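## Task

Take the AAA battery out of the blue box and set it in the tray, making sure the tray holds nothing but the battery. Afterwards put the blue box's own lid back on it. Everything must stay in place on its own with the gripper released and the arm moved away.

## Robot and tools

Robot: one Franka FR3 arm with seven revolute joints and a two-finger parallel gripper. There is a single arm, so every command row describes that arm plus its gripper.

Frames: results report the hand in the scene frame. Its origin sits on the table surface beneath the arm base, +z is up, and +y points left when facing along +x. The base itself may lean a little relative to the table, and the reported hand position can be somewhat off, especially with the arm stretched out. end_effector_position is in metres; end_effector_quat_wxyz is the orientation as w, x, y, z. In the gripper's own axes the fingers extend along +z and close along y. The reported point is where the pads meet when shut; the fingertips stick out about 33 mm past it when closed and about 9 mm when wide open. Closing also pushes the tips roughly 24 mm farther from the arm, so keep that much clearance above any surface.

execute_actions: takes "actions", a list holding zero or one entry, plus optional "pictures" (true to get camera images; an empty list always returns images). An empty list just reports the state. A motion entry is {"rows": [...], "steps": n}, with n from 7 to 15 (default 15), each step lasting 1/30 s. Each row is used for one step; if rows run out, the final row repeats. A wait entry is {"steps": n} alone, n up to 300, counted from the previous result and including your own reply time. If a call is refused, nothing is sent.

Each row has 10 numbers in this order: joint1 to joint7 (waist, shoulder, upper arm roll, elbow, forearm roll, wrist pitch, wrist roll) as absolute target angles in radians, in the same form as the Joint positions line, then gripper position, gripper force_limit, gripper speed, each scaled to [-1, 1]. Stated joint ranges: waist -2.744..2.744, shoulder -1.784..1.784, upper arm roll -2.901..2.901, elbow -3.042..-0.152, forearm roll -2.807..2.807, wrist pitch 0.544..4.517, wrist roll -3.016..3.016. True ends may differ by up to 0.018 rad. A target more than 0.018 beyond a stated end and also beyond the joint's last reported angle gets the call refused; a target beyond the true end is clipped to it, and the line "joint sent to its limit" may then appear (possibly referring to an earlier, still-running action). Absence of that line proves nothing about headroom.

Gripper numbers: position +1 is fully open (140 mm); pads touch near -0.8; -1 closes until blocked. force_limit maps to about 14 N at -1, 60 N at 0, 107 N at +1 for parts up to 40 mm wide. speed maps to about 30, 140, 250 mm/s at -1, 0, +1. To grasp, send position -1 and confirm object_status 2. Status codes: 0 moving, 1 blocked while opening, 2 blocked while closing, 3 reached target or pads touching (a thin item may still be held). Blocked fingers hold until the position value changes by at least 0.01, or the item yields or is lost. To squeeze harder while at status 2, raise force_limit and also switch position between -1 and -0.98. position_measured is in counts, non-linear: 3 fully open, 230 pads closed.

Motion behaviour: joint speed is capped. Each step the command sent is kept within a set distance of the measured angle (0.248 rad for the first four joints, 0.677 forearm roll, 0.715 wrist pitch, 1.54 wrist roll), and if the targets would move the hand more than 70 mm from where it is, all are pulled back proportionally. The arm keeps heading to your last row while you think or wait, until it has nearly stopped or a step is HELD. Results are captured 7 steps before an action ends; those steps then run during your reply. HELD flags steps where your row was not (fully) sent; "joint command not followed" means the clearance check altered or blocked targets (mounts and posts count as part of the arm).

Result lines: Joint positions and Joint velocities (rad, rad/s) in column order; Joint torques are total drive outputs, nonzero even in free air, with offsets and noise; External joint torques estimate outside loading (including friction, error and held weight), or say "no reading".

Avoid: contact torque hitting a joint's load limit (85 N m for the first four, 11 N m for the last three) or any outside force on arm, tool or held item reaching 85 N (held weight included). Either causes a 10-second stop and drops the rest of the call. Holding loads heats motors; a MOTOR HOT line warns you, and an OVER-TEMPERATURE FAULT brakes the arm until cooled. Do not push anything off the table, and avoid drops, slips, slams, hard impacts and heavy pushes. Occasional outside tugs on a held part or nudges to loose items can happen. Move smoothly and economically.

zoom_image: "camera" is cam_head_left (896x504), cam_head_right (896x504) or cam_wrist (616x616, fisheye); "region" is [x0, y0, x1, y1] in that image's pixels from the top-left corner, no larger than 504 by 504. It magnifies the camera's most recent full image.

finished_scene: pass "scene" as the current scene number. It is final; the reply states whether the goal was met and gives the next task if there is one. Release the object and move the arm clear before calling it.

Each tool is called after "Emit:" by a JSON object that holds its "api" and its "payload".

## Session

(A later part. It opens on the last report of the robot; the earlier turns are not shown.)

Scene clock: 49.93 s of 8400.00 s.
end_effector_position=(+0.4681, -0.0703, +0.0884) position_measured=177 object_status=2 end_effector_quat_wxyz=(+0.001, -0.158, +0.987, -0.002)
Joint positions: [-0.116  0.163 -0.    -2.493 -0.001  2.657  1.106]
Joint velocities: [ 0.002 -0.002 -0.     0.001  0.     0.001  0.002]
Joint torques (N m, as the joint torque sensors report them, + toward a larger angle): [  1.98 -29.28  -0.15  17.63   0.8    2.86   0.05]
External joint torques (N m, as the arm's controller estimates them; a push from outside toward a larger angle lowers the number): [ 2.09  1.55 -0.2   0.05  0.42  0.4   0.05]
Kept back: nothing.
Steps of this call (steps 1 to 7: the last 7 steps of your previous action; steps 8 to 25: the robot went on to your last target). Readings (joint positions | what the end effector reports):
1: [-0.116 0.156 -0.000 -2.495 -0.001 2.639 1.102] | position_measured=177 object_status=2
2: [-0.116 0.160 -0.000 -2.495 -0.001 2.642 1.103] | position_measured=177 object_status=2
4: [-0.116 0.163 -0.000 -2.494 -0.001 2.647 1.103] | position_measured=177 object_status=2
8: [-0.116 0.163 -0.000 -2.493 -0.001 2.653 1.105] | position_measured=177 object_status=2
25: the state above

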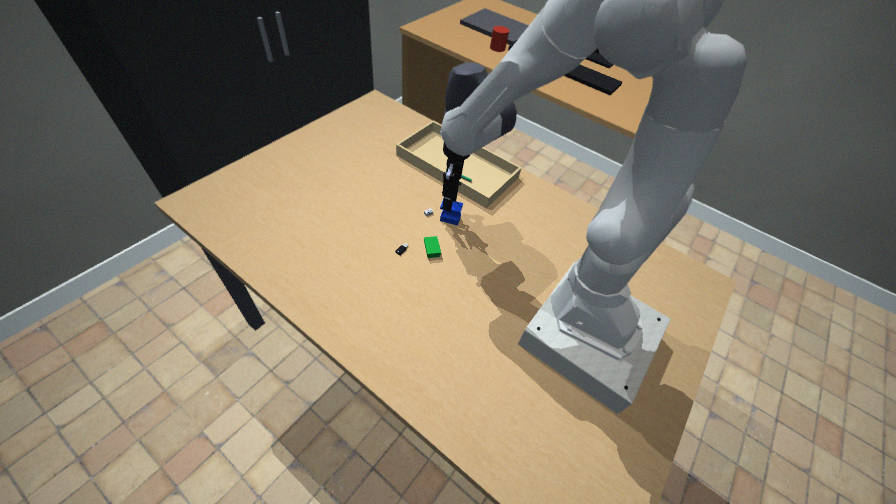

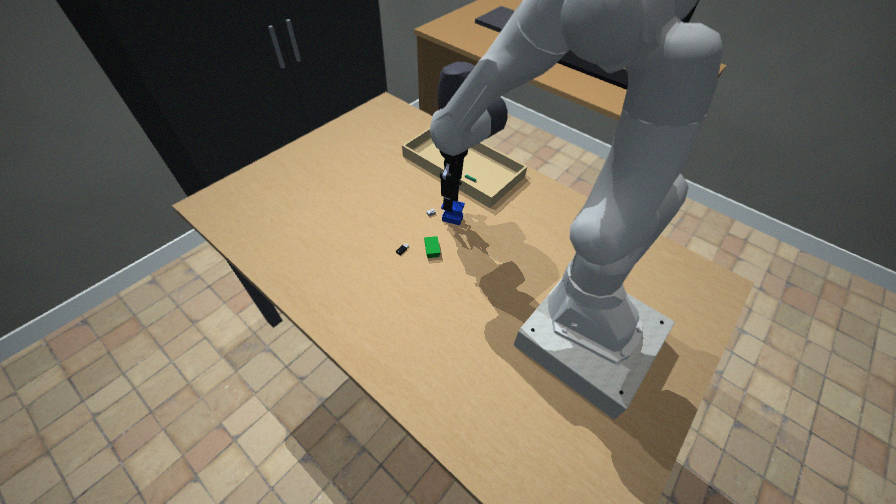

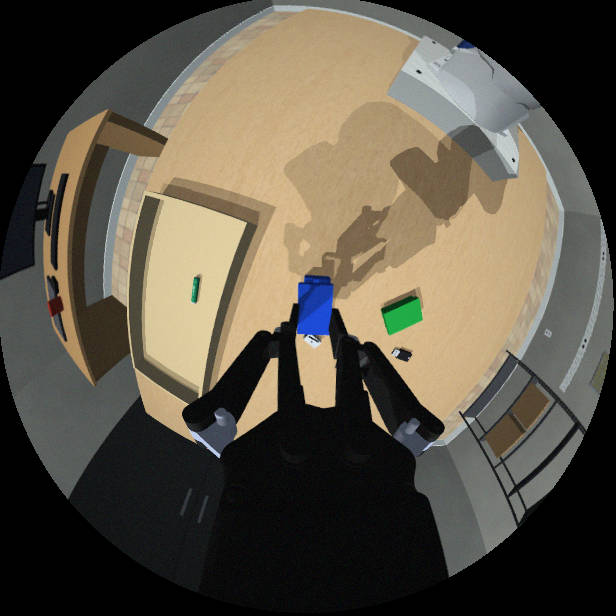

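Emit:
{"api": "execute_actions", "payload": {"actions": [{"rows":[[-0.103,0.19,0,-2.491,0,2.7,1.12,-1,-0.3,0],[-0.103,0.21,0,-2.491,0,2.715,1.12,-1,-0.3,0],[-0.103,0.225,0,-2.491,0,2.722,1.12,-1,-0.3,0]],"steps":12}]}}

Emit:
{"api": "execute_actions", "payload": {"actions": [{"steps":25}], "pictures": true}}

Emit:
{"api": "zoom_image", "payload": {"camera": "cam_wrist", "region": [240,230,380,370]}}

Emit:
{"api": "zoom_image", "payload": {"camera": "cam_head_left", "region": [420,180,500,240]}}

Scene clock: 50.60 s of 8400.00 s.
end_effector_position=(+0.4663, -0.0659, +0.0702) position_measured=177 object_status=2 end_effector_quat_wxyz=(-0.003, -0.160, +0.987, -0.001)
Joint positions: [-0.107  0.21  -0.    -2.49  -0.001  2.694  1.111]
Joint velocities: [ 0.025  0.257  0.002 -0.03  -0.001  0.137  0.019]
Joint torques (N m, as the joint torque sensors report them, + toward a larger angle): [  1.07 -34.2   -0.73  16.72   0.77   3.39   0.2 ]
External joint torques (N m, as the arm's controller estimates them; a push from outside toward a larger angle lowers the number): [ 1.74  2.35 -0.3  -2.41  0.39  0.53  0.2 ]
Steps of this call (steps 1 to 15: the robot went on to your last target; steps 16 to 20: the first 5 steps of this action). Readings (joint positions | what the end effector reports):
16: [-0.114 0.166 -0.001 -2.492 -0.001 2.663 1.107] | position_measured=177 object_status=2
17: [-0.112 0.175 -0.001 -2.490 -0.001 2.672 1.108] | position_measured=177 object_status=2
19: [-0.108 0.200 -0.001 -2.489 -0.001 2.688 1.110] | position_measured=177 object_status=2
20: the state above

Scene clock: 51.43 s of 8400.00 s.
end_effector_position=(+0.4689, -0.0657, +0.0654) position_measured=177 object_status=2 end_effector_quat_wxyz=(+0.002, -0.158, +0.987, -0.002)
Joint positions: [-0.106  0.224 -0.    -2.492 -0.001  2.719  1.116]
Joint velocities: [-0.     0.001  0.001  0.     0.001  0.001  0.002]
Joint torques (N m, as the joint torque sensors report them, + toward a larger angle): [  2.1  -31.58   0.22  16.34   0.73   2.74   0.19]
External joint torques (N m, as the arm's controller estimates them; a push from outside toward a larger angle lowers the number): [ 2.17  0.02  0.07 -0.15  0.39  0.31  0.19]
Kept back: nothing.
Steps of this call (steps 1 to 7: the last 7 steps of your previous action; steps 8 to 25: the robot went on to your last target). Readings (joint positions | what the end effector reports):
1: [-0.106 0.217 -0.000 -2.491 -0.001 2.698 1.111] | position_measured=177 object_status=2
2: [-0.106 0.221 -0.000 -2.492 -0.001 2.701 1.112] | position_measured=177 object_status=2
4: [-0.106 0.224 -0.000 -2.492 -0.001 2.707 1.113] | position_measured=177 object_status=2
8: [-0.106 0.224 -0.000 -2.492 -0.001 2.714 1.114] | position_measured=177 object_status=2
25: the state above

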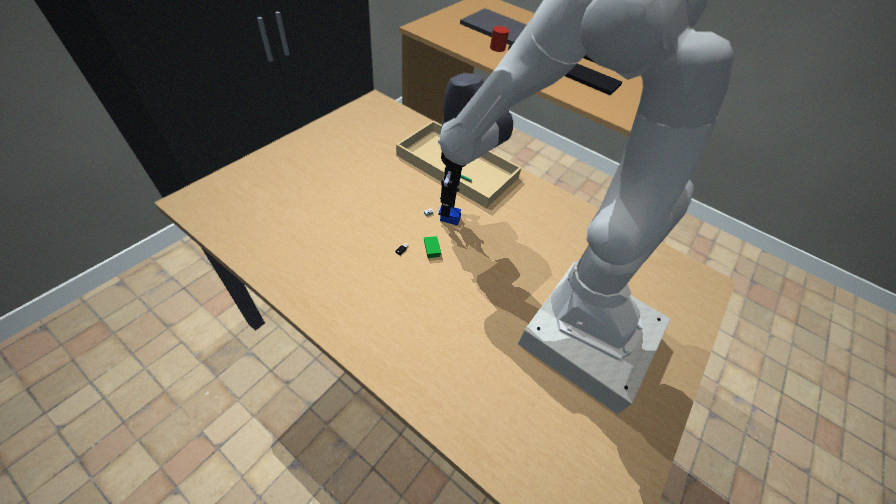

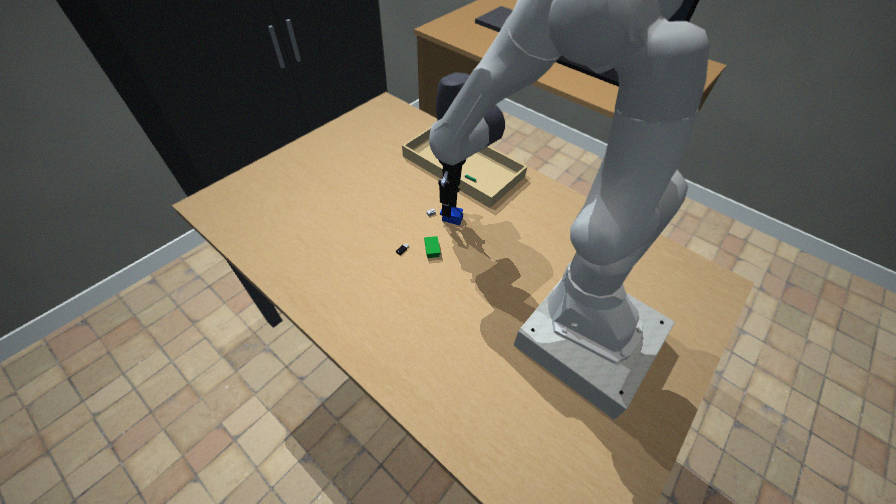

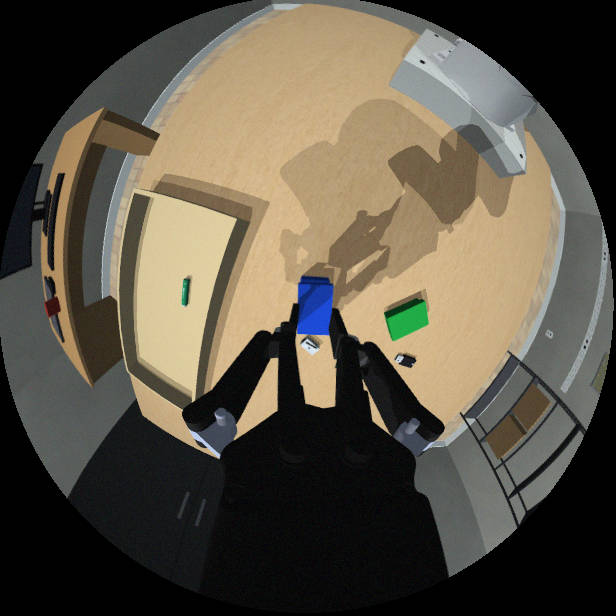

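Region (240, 230, 380, 370) of cam_wrist's 616x616 image, scaled by 3.600, with more detail than that image has.

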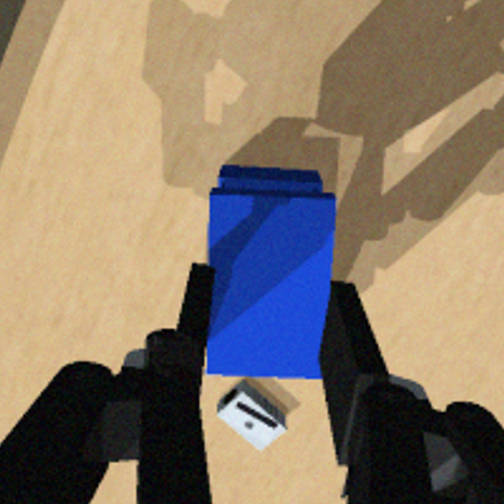

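Region (420, 180, 500, 240) of cam_head_left's 896x504 image, scaled by 6.300, with more detail than that image has; it fills the top 378 rows of this view, and the rest is white.

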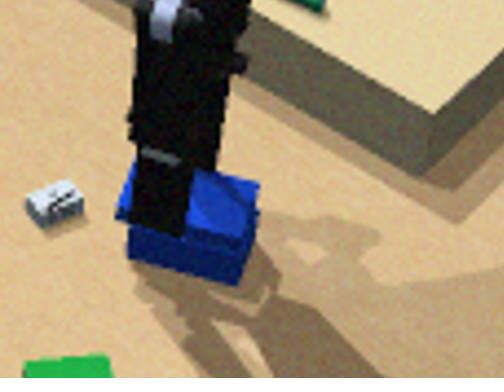

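Emit:
{"api": "execute_actions", "payload": {"actions": [{"rows":[[-0.111,0.218,0,-2.509,0,2.728,1.115,-1,-0.3,0]],"steps":10}]}}

Emit:
{"api": "execute_actions", "payload": {"actions": [{"steps":25}], "pictures": true}}

Emit:
{"api": "zoom_image", "payload": {"camera": "cam_wrist", "region": [240,230,380,370]}}

Scene clock: 51.83 s of 8400.00 s.
end_effector_position=(+0.4647, -0.0659, +0.0641) position_measured=177 object_status=2 end_effector_quat_wxyz=(+0.001, -0.157, +0.988, -0.002)
Joint positions: [-0.107  0.221 -0.    -2.502 -0.001  2.722  1.117]
Joint velocities: [-0.017 -0.011  0.001 -0.081 -0.     0.014 -0.001]
Joint torques (N m, as the joint torque sensors report them, + toward a larger angle): [ -0.39 -32.08  -0.71  15.76   0.55   3.1   -0.2 ]
External joint torques (N m, as the arm's controller estimates them; a push from outside toward a larger angle lowers the number): [-0.56 -0.74 -1.03 -1.28  0.21  0.57 -0.2 ]
Steps of this call (steps 1 to 9: the robot went on to your last target; steps 10 to 12: the first 3 steps of this action). Readings (joint positions | what the end effector reports):
10: [-0.106 0.223 -0.000 -2.494 -0.001 2.721 1.117] | position_measured=177 object_status=2
11: [-0.107 0.221 -0.000 -2.498 -0.001 2.722 1.117] | position_measured=177 object_status=2
12: the state above

Scene clock: 52.67 s of 8400.00 s.
end_effector_position=(+0.4625, -0.0661, +0.0631) position_measured=177 object_status=2 end_effector_quat_wxyz=(-0.000, -0.156, +0.988, -0.002)
Joint positions: [-0.108  0.22  -0.    -2.507 -0.001  2.725  1.117]
Joint velocities: [-0.001 -0.    -0.001 -0.     0.     0.     0.   ]
Joint torques (N m, as the joint torque sensors report them, + toward a larger angle): [ -1.38 -32.    -0.24  13.39   0.74   2.81  -0.13]
External joint torques (N m, as the arm's controller estimates them; a push from outside toward a larger angle lowers the number): [-1.23 -0.56 -0.29 -3.01  0.4   0.37 -0.13]
Kept back: nothing.
Steps of this call (steps 1 to 7: the last 7 steps of your previous action; steps 8 to 15: the robot went on to your last target; steps 16 to 25: nothing new was sent). Readings (joint positions | what the end effector reports):
1: [-0.108 0.220 -0.000 -2.504 -0.001 2.723 1.117] | position_measured=177 object_status=2
2: [-0.108 0.220 -0.000 -2.505 -0.001 2.723 1.117] | position_measured=177 object_status=2
4: [-0.108 0.220 -0.000 -2.507 -0.001 2.724 1.117] | position_measured=177 object_status=2
8: [-0.108 0.220 -0.000 -2.507 -0.001 2.725 1.117] | position_measured=177 object_status=2
25: the state above
The arm was judged still, so your last target was given up. Only a new action makes it travel on or press farther. Fingers that are still opening or closing keep moving.

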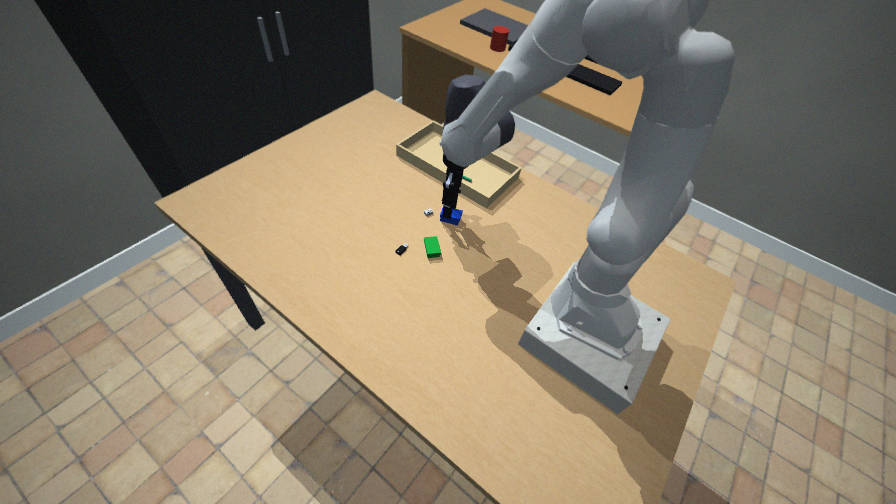

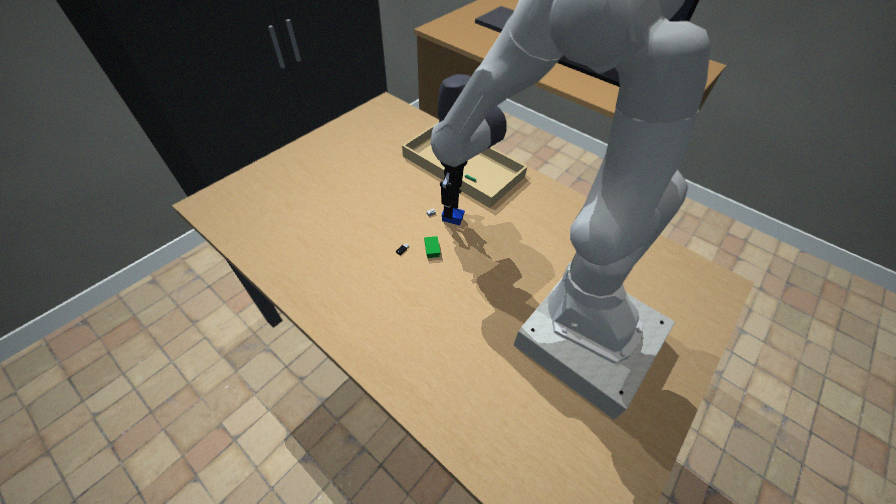

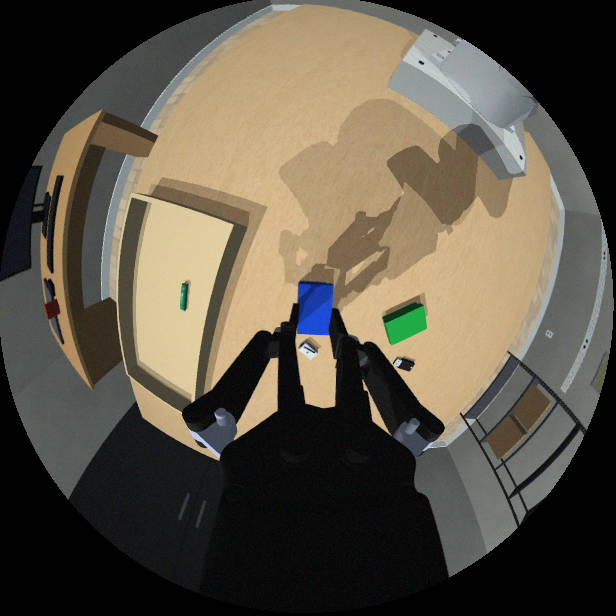

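Region (240, 230, 380, 370) of cam_wrist's 616x616 image, scaled by 3.600, with more detail than that image has.

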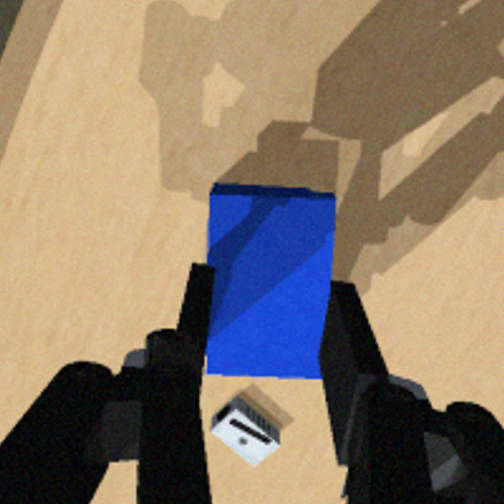

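Emit:
{"api": "execute_actions", "payload": {"actions": [{"rows":[[-0.1135,0.22,0,-2.509,0,2.73,1.165,-1,-0.3,0]],"steps":15}]}}

Emit:
{"api": "execute_actions", "payload": {"actions": [{"rows":[[-0.1135,0.225,0,-2.509,0,2.74,1.16,-1,-0.3,0],[-0.1135,0.229,0,-2.509,0,2.743,1.16,-1,-0.3,0],[-0.1135,0.233,0,-2.509,0,2.746,1.16,-1,-0.3,0],[-0.1135,0.237,0,-2.509,0,2.75,1.16,-1,-0.3,0],[-0.1135,0.241,0,-2.509,0,2.753,1.16,-1,-0.3,0]],"steps":15}]}}

Emit:
{"api": "execute_actions", "payload": {"actions": [{"steps":20}], "pictures": true}}

Emit:
{"api": "zoom_image", "payload": {"camera": "cam_wrist", "region": [240,230,380,370]}}

Scene clock: 53.33 s of 8400.00 s.
end_effector_position=(+0.4628, -0.0672, +0.0632) position_measured=177 object_status=2 end_effector_quat_wxyz=(+0.001, -0.142, +0.990, -0.002)
Joint positions: [-0.111  0.22  -0.    -2.507 -0.001  2.727  1.142]
Joint velocities: [-0.002  0.    -0.    -0.001 -0.001  0.003  0.064]
Joint torques (N m, as the joint torque sensors report them, + toward a larger angle): [ -0.73 -31.4    0.29  14.21   0.72   2.97   0.17]
External joint torques (N m, as the arm's controller estimates them; a push from outside toward a larger angle lowers the number): [-0.58 -0.03  0.23 -2.13  0.39  0.54  0.17]
Steps of this call (steps 1 to 12: nothing new was sent; steps 13 to 20: the first 8 steps of this action). Readings (joint positions | what the end effector reports):
13: [-0.109 0.220 -0.000 -2.507 -0.001 2.726 1.120] | position_measured=177 object_status=2
14: [-0.109 0.220 -0.000 -2.507 -0.001 2.726 1.124] | position_measured=177 object_status=2
16: [-0.110 0.220 -0.000 -2.507 -0.001 2.726 1.132] | position_measured=177 object_status=2
20: the state above

Scene clock: 53.83 s of 8400.00 s.
end_effector_position=(+0.4642, -0.0674, +0.0590) position_measured=177 object_status=2 end_effector_quat_wxyz=(+0.003, -0.136, +0.991, -0.002)
Joint positions: [-0.111  0.232 -0.    -2.507 -0.001  2.745  1.155]
Joint velocities: [ 0.001  0.008 -0.    -0.001 -0.001  0.04   0.008]
Joint torques (N m, as the joint torque sensors report them, + toward a larger angle): [ -0.83 -27.84   0.03  13.42   0.73   2.69  -0.06]
External joint torques (N m, as the arm's controller estimates them; a push from outside toward a larger angle lowers the number): [-0.83  3.9  -0.19 -2.84  0.41  0.2  -0.06]
Steps of this call (steps 1 to 7: the last 7 steps of your previous action; steps 8 to 15: the first 8 steps of this action). Readings (joint positions | what the end effector reports):
8: [-0.111 0.220 -0.000 -2.507 -0.001 2.729 1.153] | position_measured=177 object_status=2
9: [-0.111 0.221 -0.000 -2.507 -0.001 2.731 1.154] | position_measured=177 object_status=2
11: [-0.111 0.227 -0.000 -2.507 -0.001 2.736 1.154] | position_measured=177 object_status=2
15: the state above

Scene clock: 54.50 s of 8400.00 s.
end_effector_position=(+0.4658, -0.0676, +0.0590) position_measured=177 object_status=2 end_effector_quat_wxyz=(+0.006, -0.135, +0.991, -0.003)
Joint positions: [-0.111  0.234 -0.    -2.507 -0.001  2.751  1.157]
Joint velocities: [-0.    -0.     0.001  0.001 -0.     0.001 -0.001]
Joint torques (N m, as the joint torque sensors report them, + toward a larger angle): [ -0.78 -26.5   -0.47  14.23   0.73   2.77   0.05]
External joint torques (N m, as the arm's controller estimates them; a push from outside toward a larger angle lowers the number): [-0.62  5.18 -0.54 -2.    0.41  0.3   0.05]
Kept back: nothing.
Steps of this call (steps 1 to 7: the last 7 steps of your previous action; steps 8 to 15: the robot went on to your last target; steps 16 to 20: nothing new was sent). Readings (joint positions | what the end effector reports):
1: [-0.111 0.232 -0.000 -2.507 -0.001 2.746 1.155] | position_measured=177 object_status=2
2: [-0.111 0.233 -0.000 -2.507 -0.001 2.747 1.156] | position_measured=177 object_status=2
4: [-0.111 0.233 -0.000 -2.507 -0.001 2.748 1.156] | position_measured=177 object_status=2
8: [-0.111 0.233 -0.000 -2.507 -0.001 2.750 1.156] | position_measured=177 object_status=2
20: the state above
The arm was judged still, so your last target was given up. Only a new action makes it travel on or press farther. Fingers that are still opening or closing keep moving.

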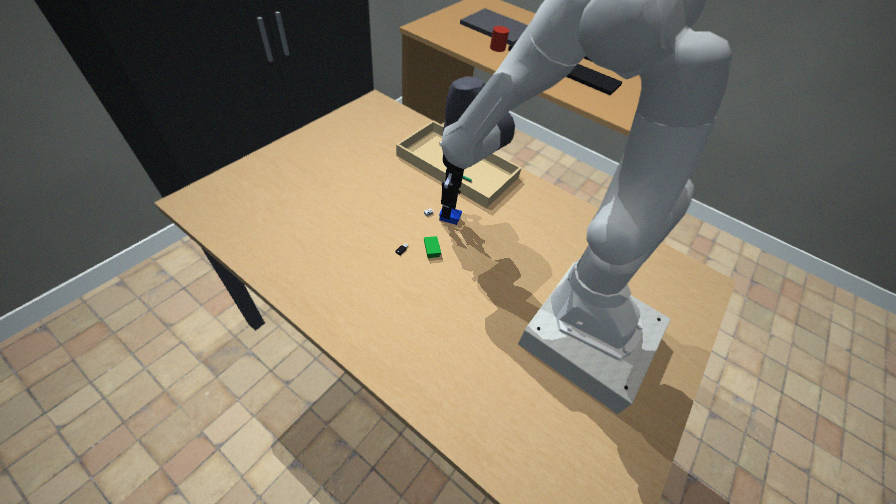

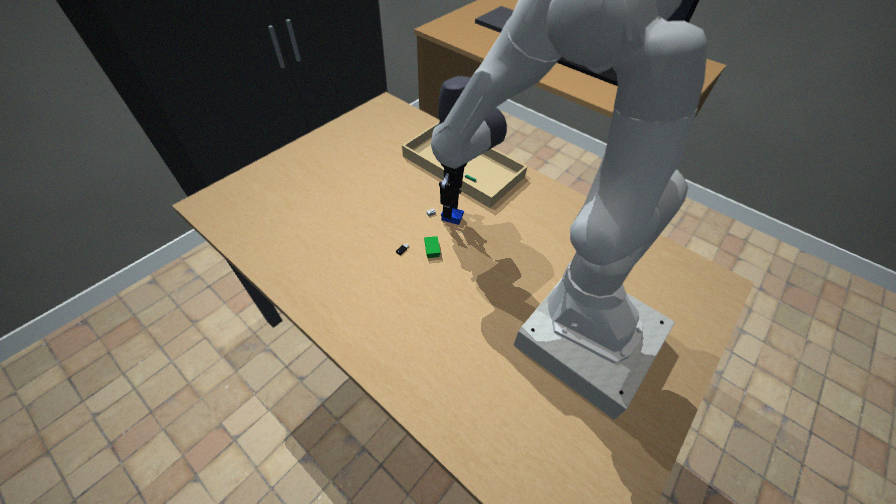

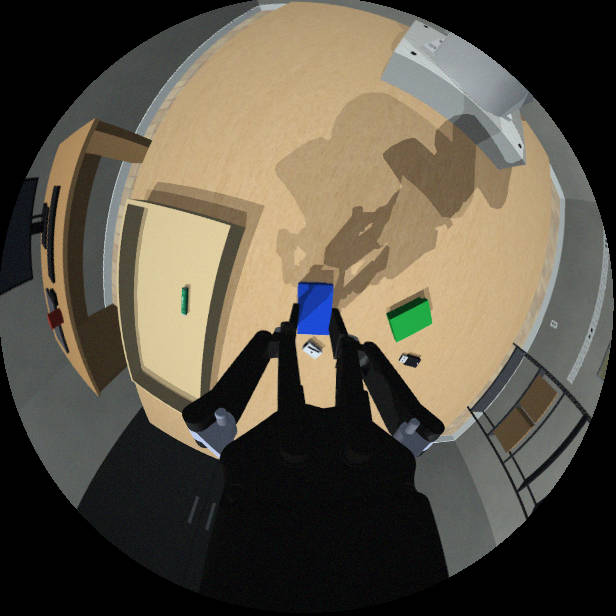

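Region (240, 230, 380, 370) of cam_wrist's 616x616 image, scaled by 3.600, with more detail than that image has.

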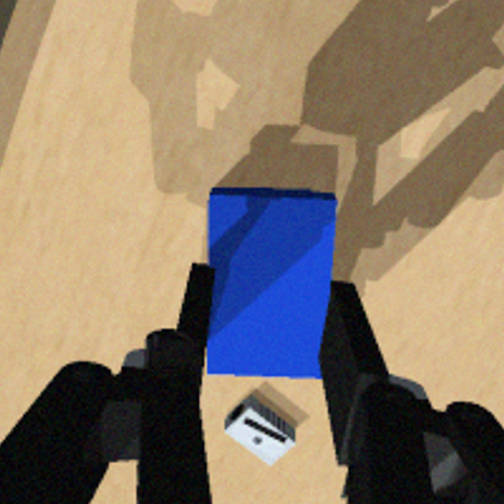

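Emit:
{"api": "zoom_image", "payload": {"camera": "cam_head_left", "region": [425,190,485,235]}}

Emit:
{"api": "zoom_image", "payload": {"camera": "cam_head_right", "region": [425,190,485,235]}}

Region (425, 190, 485, 235) of cam_head_left's 896x504 image, scaled by 8.400, with more detail than that image has; it fills the top 378 rows of this view, and the rest is white.

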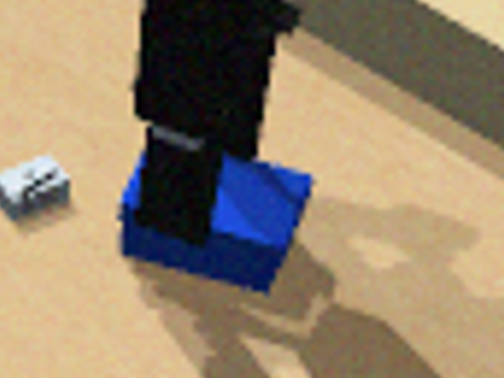

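Region (425, 190, 485, 235) of cam_head_right's 896x504 image, scaled by 8.400, with more detail than that image has; it fills the top 378 rows of this view, and the rest is white.

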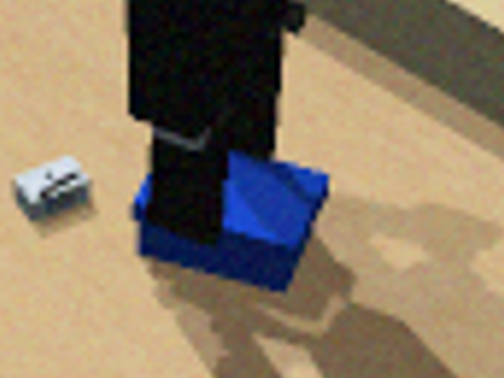

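Emit:
{"api": "execute_actions", "payload": {"actions": [{"rows":[[-0.1135,0.222,0,-2.509,0,2.742,1.16,-1,-0.3,0],[-0.1135,0.222,0,-2.509,0,2.74,1.16,-1,-0.3,0],[-0.1135,0.222,0,-2.509,0,2.74,1.16,-1,-0.3,0],[-0.1135,0.222,0,-2.509,0,2.74,1.16,-1,-0.3,0],[-0.116,0.219,0,-2.518,0,2.74,1.16,-1,-0.3,0]],"steps":15}]}}

Emit:
{"api": "execute_actions", "payload": {"actions": [{"rows":[[-0.116,0.219,0,-2.518,0,2.742,1.16,-1,-0.3,0],[-0.116,0.219,0,-2.518,0,2.744,1.16,-1,-0.3,0],[-0.116,0.223,0,-2.518,0,2.747,1.16,-1,-0.3,0],[-0.116,0.227,0,-2.518,0,2.75,1.16,-1,-0.3,0],[-0.116,0.231,0,-2.518,0,2.753,1.16,-1,-0.3,0],[-0.116,0.235,0,-2.518,0,2.756,1.16,-1,-0.3,0],[-0.116,0.239,0,-2.518,0,2.759,1.16,-1,-0.3,0]],"steps":15}]}}

Emit:
{"api": "execute_actions", "payload": {"actions": [{"steps":20}], "pictures": true}}

Emit:
{"api": "zoom_image", "payload": {"camera": "cam_wrist", "region": [240,230,380,370]}}

Scene clock: 55.67 s of 8400.00 s.
end_effector_position=(+0.4635, -0.0682, +0.0620) position_measured=177 object_status=2 end_effector_quat_wxyz=(+0.005, -0.134, +0.991, -0.003)
Joint positions: [-0.113  0.221 -0.    -2.514 -0.001  2.745  1.157]
Joint velocities: [-0.009 -0.005 -0.001 -0.03   0.001 -0.015 -0.   ]
Joint torques (N m, as the joint torque sensors report them, + toward a larger angle): [ -0.18 -31.39   0.16  13.45   0.74   2.29   0.05]
External joint torques (N m, as the arm's controller estimates them; a push from outside toward a larger angle lowers the number): [-0.28  0.   -0.15 -3.16  0.42 -0.24  0.06]
Steps of this call (steps 1 to 27: nothing new was sent; steps 28 to 35: the first 8 steps of this action). Readings (joint positions | what the end effector reports):
28: [-0.111 0.232 -0.000 -2.507 -0.001 2.750 1.157] | position_measured=177 object_status=2
29: [-0.111 0.229 -0.000 -2.508 -0.001 2.749 1.157] | position_measured=177 object_status=2
31: [-0.111 0.225 -0.000 -2.508 -0.001 2.747 1.157] | position_measured=177 object_status=2
35: the state above

Scene clock: 56.17 s of 8400.00 s.
end_effector_position=(+0.4620, -0.0681, +0.0589) position_measured=177 object_status=2 end_effector_quat_wxyz=(+0.004, -0.134, +0.991, -0.003)
Joint positions: [-0.113  0.228 -0.    -2.516 -0.001  2.751  1.157]
Joint velocities: [-0.002  0.004  0.     0.009 -0.001  0.05   0.001]
Joint torques (N m, as the joint torque sensors report them, + toward a larger angle): [ -1.46 -23.78  -0.63  13.07   0.69   2.5    0.09]
External joint torques (N m, as the arm's controller estimates them; a push from outside toward a larger angle lowers the number): [-1.1   8.07 -0.49 -3.27  0.35  0.14  0.09]
Steps of this call (steps 1 to 7: the last 7 steps of your previous action; steps 8 to 15: the first 8 steps of this action). Readings (joint positions | what the end effector reports):
8: [-0.113 0.221 -0.000 -2.516 -0.001 2.743 1.157] | position_measured=177 object_status=2
9: [-0.113 0.221 -0.000 -2.516 -0.001 2.743 1.157] | position_measured=177 object_status=2
11: [-0.113 0.221 -0.000 -2.516 -0.001 2.744 1.157] | position_measured=177 object_status=2
15: the state above

Scene clock: 56.83 s of 8400.00 s.
end_effector_position=(+0.4637, -0.0684, +0.0588) position_measured=177 object_status=2 end_effector_quat_wxyz=(+0.007, -0.134, +0.991, -0.003)
Joint positions: [-0.113  0.229 -0.    -2.516 -0.001  2.758  1.157]
Joint velocities: [ 0.     0.001 -0.001 -0.002 -0.001  0.002 -0.002]
Joint torques (N m, as the joint torque sensors report them, + toward a larger angle): [ -0.83 -25.08  -0.33  14.15   0.74   2.66   0.04]
External joint torques (N m, as the arm's controller estimates them; a push from outside toward a larger angle lowers the number): [-0.7   6.24 -0.42 -1.85  0.42  0.21  0.04]
Kept back: nothing.
Steps of this call (steps 1 to 7: the last 7 steps of your previous action; steps 8 to 15: the robot went on to your last target; steps 16 to 20: nothing new was sent). Readings (joint positions | what the end effector reports):
1: [-0.113 0.228 -0.000 -2.516 -0.001 2.752 1.157] | position_measured=177 object_status=2
2: [-0.113 0.228 -0.000 -2.516 -0.001 2.753 1.157] | position_measured=177 object_status=2
4: [-0.113 0.228 -0.000 -2.516 -0.001 2.755 1.157] | position_measured=177 object_status=2
8: [-0.113 0.229 -0.000 -2.516 -0.001 2.756 1.157] | position_measured=177 object_status=2
20: the state above
The arm was judged still, so your last target was given up. Only a new action makes it travel on or press farther. Fingers that are still opening or closing keep moving.

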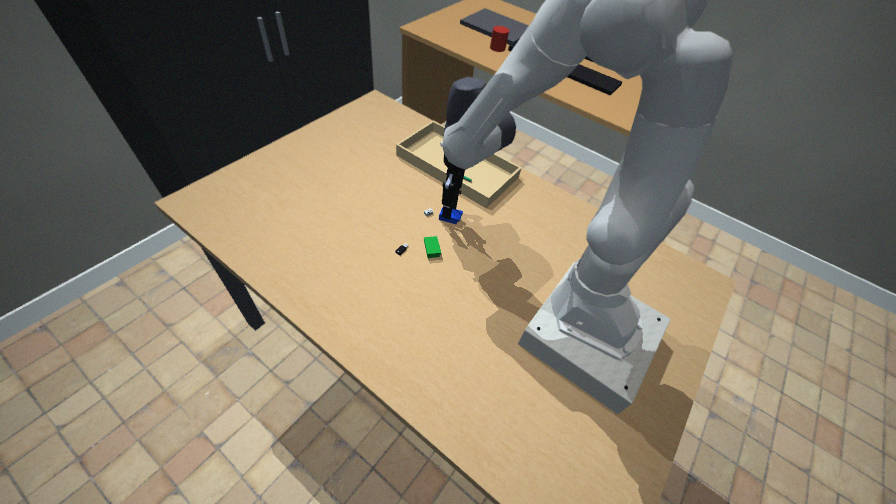

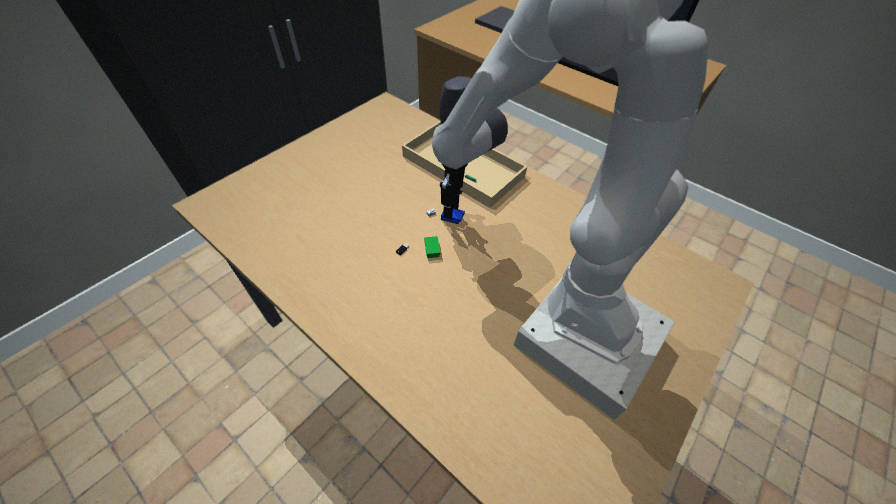

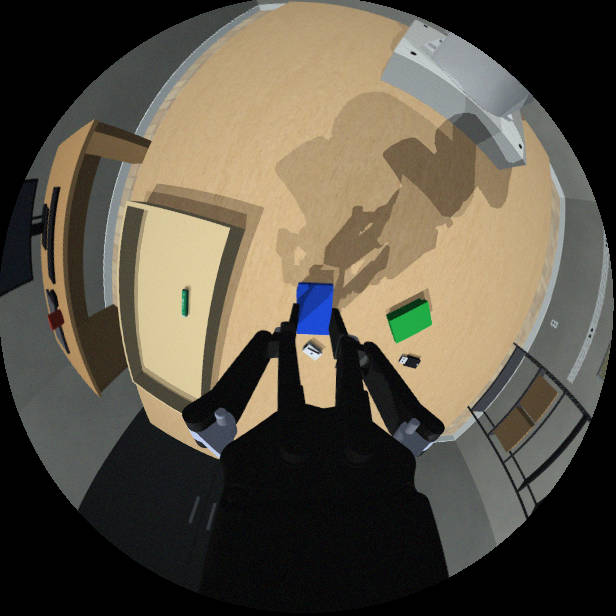

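Region (240, 230, 380, 370) of cam_wrist's 616x616 image, scaled by 3.600, with more detail than that image has.

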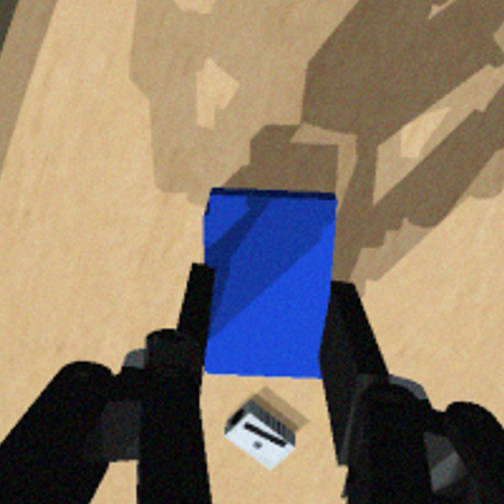

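Emit:
{"api": "execute_actions", "payload": {"actions": [{"rows":[[-0.116,0.21,0,-2.518,0,2.73,1.16,-1,-0.3,0],[-0.116,0.18,0,-2.518,0,2.69,1.16,-1,-0.3,0],[-0.116,0.15,0,-2.518,0,2.66,1.16,-1,-0.3,0],[-0.116,0.132,0,-2.518,0,2.645,1.16,-1,-0.3,0]],"steps":10}]}}

Emit:
{"api": "execute_actions", "payload": {"actions": [{"steps":30}], "pictures": true}}

Emit:
{"api": "zoom_image", "payload": {"camera": "cam_wrist", "region": [280,255,350,345]}}

Scene clock: 57.80 s of 8400.00 s.
end_effector_position=(+0.4614, -0.0681, +0.0672) position_measured=177 object_status=2 end_effector_quat_wxyz=(+0.004, -0.134, +0.991, -0.003)
Joint positions: [-0.114  0.203 -0.    -2.519 -0.001  2.73   1.157]
Joint velocities: [-0.002 -0.534 -0.001 -0.051  0.001 -0.446  0.   ]
Joint torques (N m, as the joint torque sensors report them, + toward a larger angle): [ -0.09 -36.89  -0.62  18.75   0.74   3.13   0.12]
External joint torques (N m, as the arm's controller estimates them; a push from outside toward a larger angle lowers the number): [ 0.01 -0.75 -0.75 -2.61  0.41 -0.38  0.12]
Steps of this call (steps 1 to 26: nothing new was sent; steps 27 to 29: the first 3 steps of this action). Readings (joint positions | what the end effector reports):
27: [-0.113 0.227 -0.000 -2.516 -0.001 2.754 1.157] | position_measured=177 object_status=2
28: [-0.114 0.218 -0.000 -2.518 -0.001 2.744 1.157] | position_measured=177 object_status=2
29: the state above

Scene clock: 58.80 s of 8400.00 s.
end_effector_position=(+0.4605, -0.0680, +0.0938) position_measured=177 object_status=2 end_effector_quat_wxyz=(-0.000, -0.134, +0.991, -0.002)
Joint positions: [-0.114  0.133 -0.    -2.516 -0.001  2.648  1.157]
Joint velocities: [-0.001  0.001 -0.     0.    -0.001 -0.001  0.   ]
Joint torques (N m, as the joint torque sensors report them, + toward a larger angle): [ -0.69 -29.66  -0.48  15.16   0.82   2.14   0.11]
External joint torques (N m, as the arm's controller estimates them; a push from outside toward a larger angle lowers the number): [-0.55  0.12 -0.47 -2.48  0.43 -0.29  0.11]
Kept back: nothing.
Steps of this call (steps 1 to 7: the last 7 steps of your previous action; steps 8 to 30: the robot went on to your last target). Readings (joint positions | what the end effector reports):
1: [-0.114 0.184 -0.000 -2.520 -0.001 2.714 1.157] | position_measured=177 object_status=2
2: [-0.114 0.165 -0.000 -2.520 -0.001 2.703 1.157] | position_measured=177 object_status=2
4: [-0.114 0.142 -0.000 -2.517 -0.001 2.686 1.157] | position_measured=177 object_status=2
8: [-0.114 0.133 -0.000 -2.516 -0.001 2.666 1.157] | position_measured=177 object_status=2
30: the state above
The arm was judged still, so your last target was given up. Only a new action makes it travel on or press farther. Fingers that are still opening or closing keep moving.

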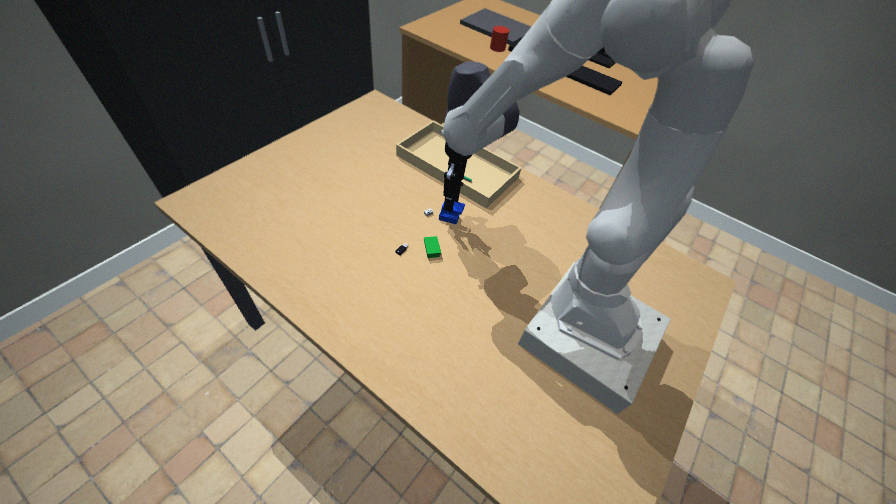

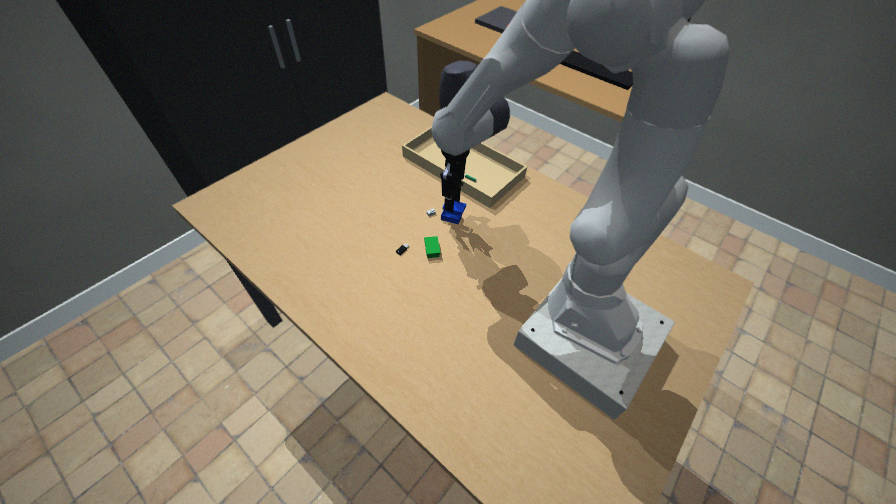

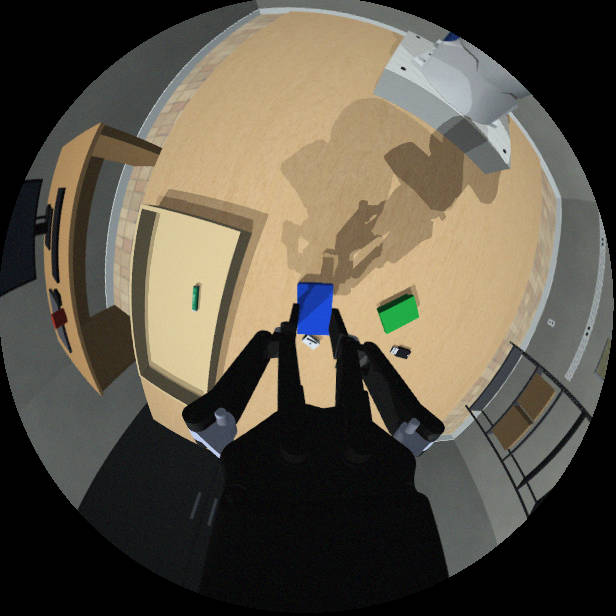

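Region (280, 255, 350, 345) of cam_wrist's 616x616 image, scaled by 5.600, with more detail than that image has.

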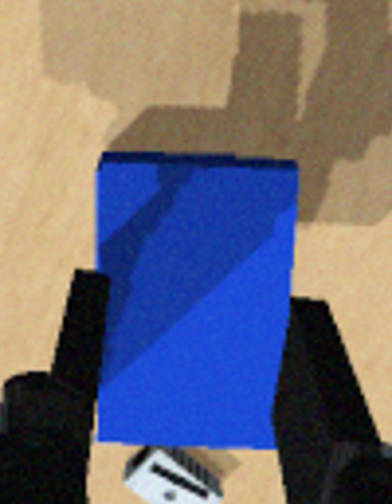

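Emit:
{"api": "execute_actions", "payload": {"actions": [{"rows":[[-0.103,0.147,0,-2.491,0,2.636,1.165,-1,-0.3,0]],"steps":15}]}}

Emit:
{"api": "execute_actions", "payload": {"actions": [{"steps":20}], "pictures": true}}

Emit:
{"api": "zoom_image", "payload": {"camera": "cam_wrist", "region": [280,255,350,345]}}

Scene clock: 59.67 s of 8400.00 s.
end_effector_position=(+0.4688, -0.0657, +0.0954) position_measured=177 object_status=2 end_effector_quat_wxyz=(+0.002, -0.136, +0.991, -0.002)
Joint positions: [-0.106  0.145 -0.    -2.494 -0.001  2.641  1.16 ]
Joint velocities: [ 0.001  0.007  0.     0.009 -0.001 -0.012  0.007]
Joint torques (N m, as the joint torque sensors report them, + toward a larger angle): [  1.4  -29.22  -0.07  17.32   0.81   1.94   0.06]
External joint torques (N m, as the arm's controller estimates them; a push from outside toward a larger angle lowers the number): [ 1.6   1.16  0.01 -0.38  0.42 -0.49  0.06]
Steps of this call (steps 1 to 18: nothing new was sent; steps 19 to 26: the first 8 steps of this action). Readings (joint positions | what the end effector reports):
19: [-0.112 0.135 -0.000 -2.512 -0.001 2.645 1.157] | position_measured=177 object_status=2
20: [-0.111 0.139 -0.000 -2.506 -0.001 2.644 1.158] | position_measured=177 object_status=2
22: [-0.107 0.143 -0.000 -2.498 -0.001 2.643 1.159] | position_measured=177 object_status=2
26: the state above

Scene clock: 60.33 s of 8400.00 s.
end_effector_position=(+0.4684, -0.0656, +0.0951) position_measured=177 object_status=2 end_effector_quat_wxyz=(+0.001, -0.135, +0.991, -0.002)
Joint positions: [-0.106  0.145 -0.    -2.493 -0.001  2.639  1.161]
Joint velocities: [ 0.001  0.     0.001  0.002 -0.    -0.001  0.002]
Joint torques (N m, as the joint torque sensors report them, + toward a larger angle): [  2.14 -28.79  -0.43  17.59   0.83   2.15   0.15]
External joint torques (N m, as the arm's controller estimates them; a push from outside toward a larger angle lowers the number): [ 2.25  1.63 -0.46 -0.26  0.43 -0.3   0.15]
Kept back: nothing.
Steps of this call (steps 1 to 7: the last 7 steps of your previous action; steps 8 to 15: the robot went on to your last target; steps 16 to 20: nothing new was sent). Readings (joint positions | what the end effector reports):
1: [-0.106 0.145 -0.000 -2.493 -0.001 2.640 1.160] | position_measured=177 object_status=2
2: [-0.106 0.145 -0.000 -2.493 -0.001 2.640 1.160] | position_measured=177 object_status=2
4: [-0.106 0.145 -0.000 -2.493 -0.001 2.639 1.160] | position_measured=177 object_status=2
8: [-0.106 0.145 -0.000 -2.493 -0.001 2.639 1.161] | position_measured=177 object_status=2
20: the state above
The arm was judged still, so your last target was given up. Only a new action makes it travel on or press farther. Fingers that are still opening or closing keep moving.

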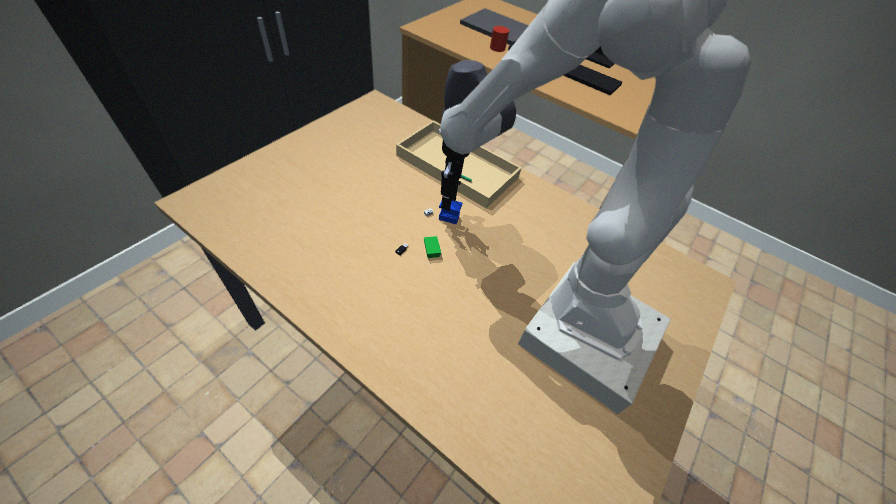

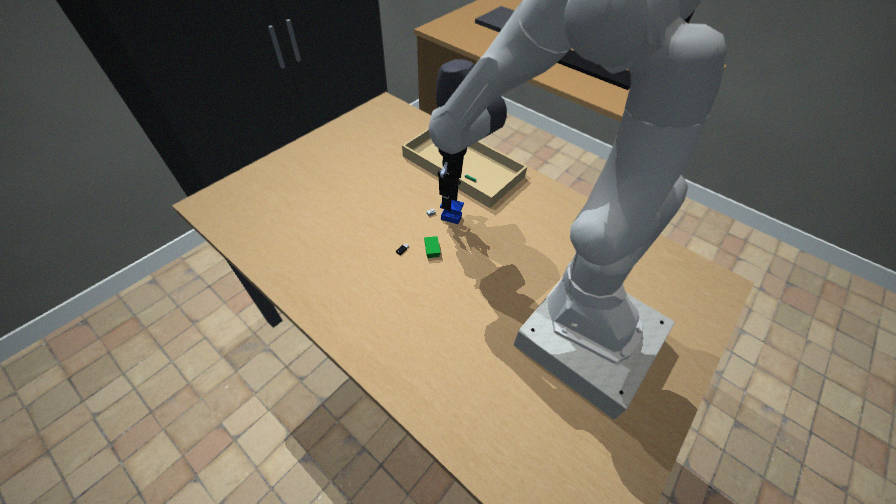

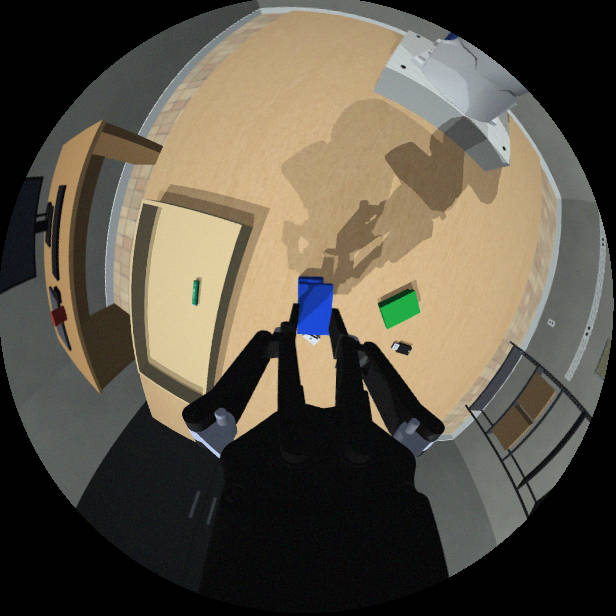

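Region (280, 255, 350, 345) of cam_wrist's 616x616 image, scaled by 5.600, with more detail than that image has.

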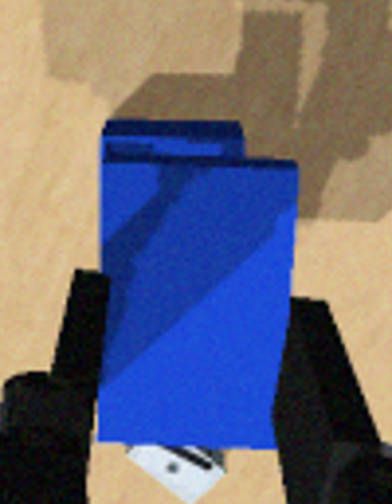

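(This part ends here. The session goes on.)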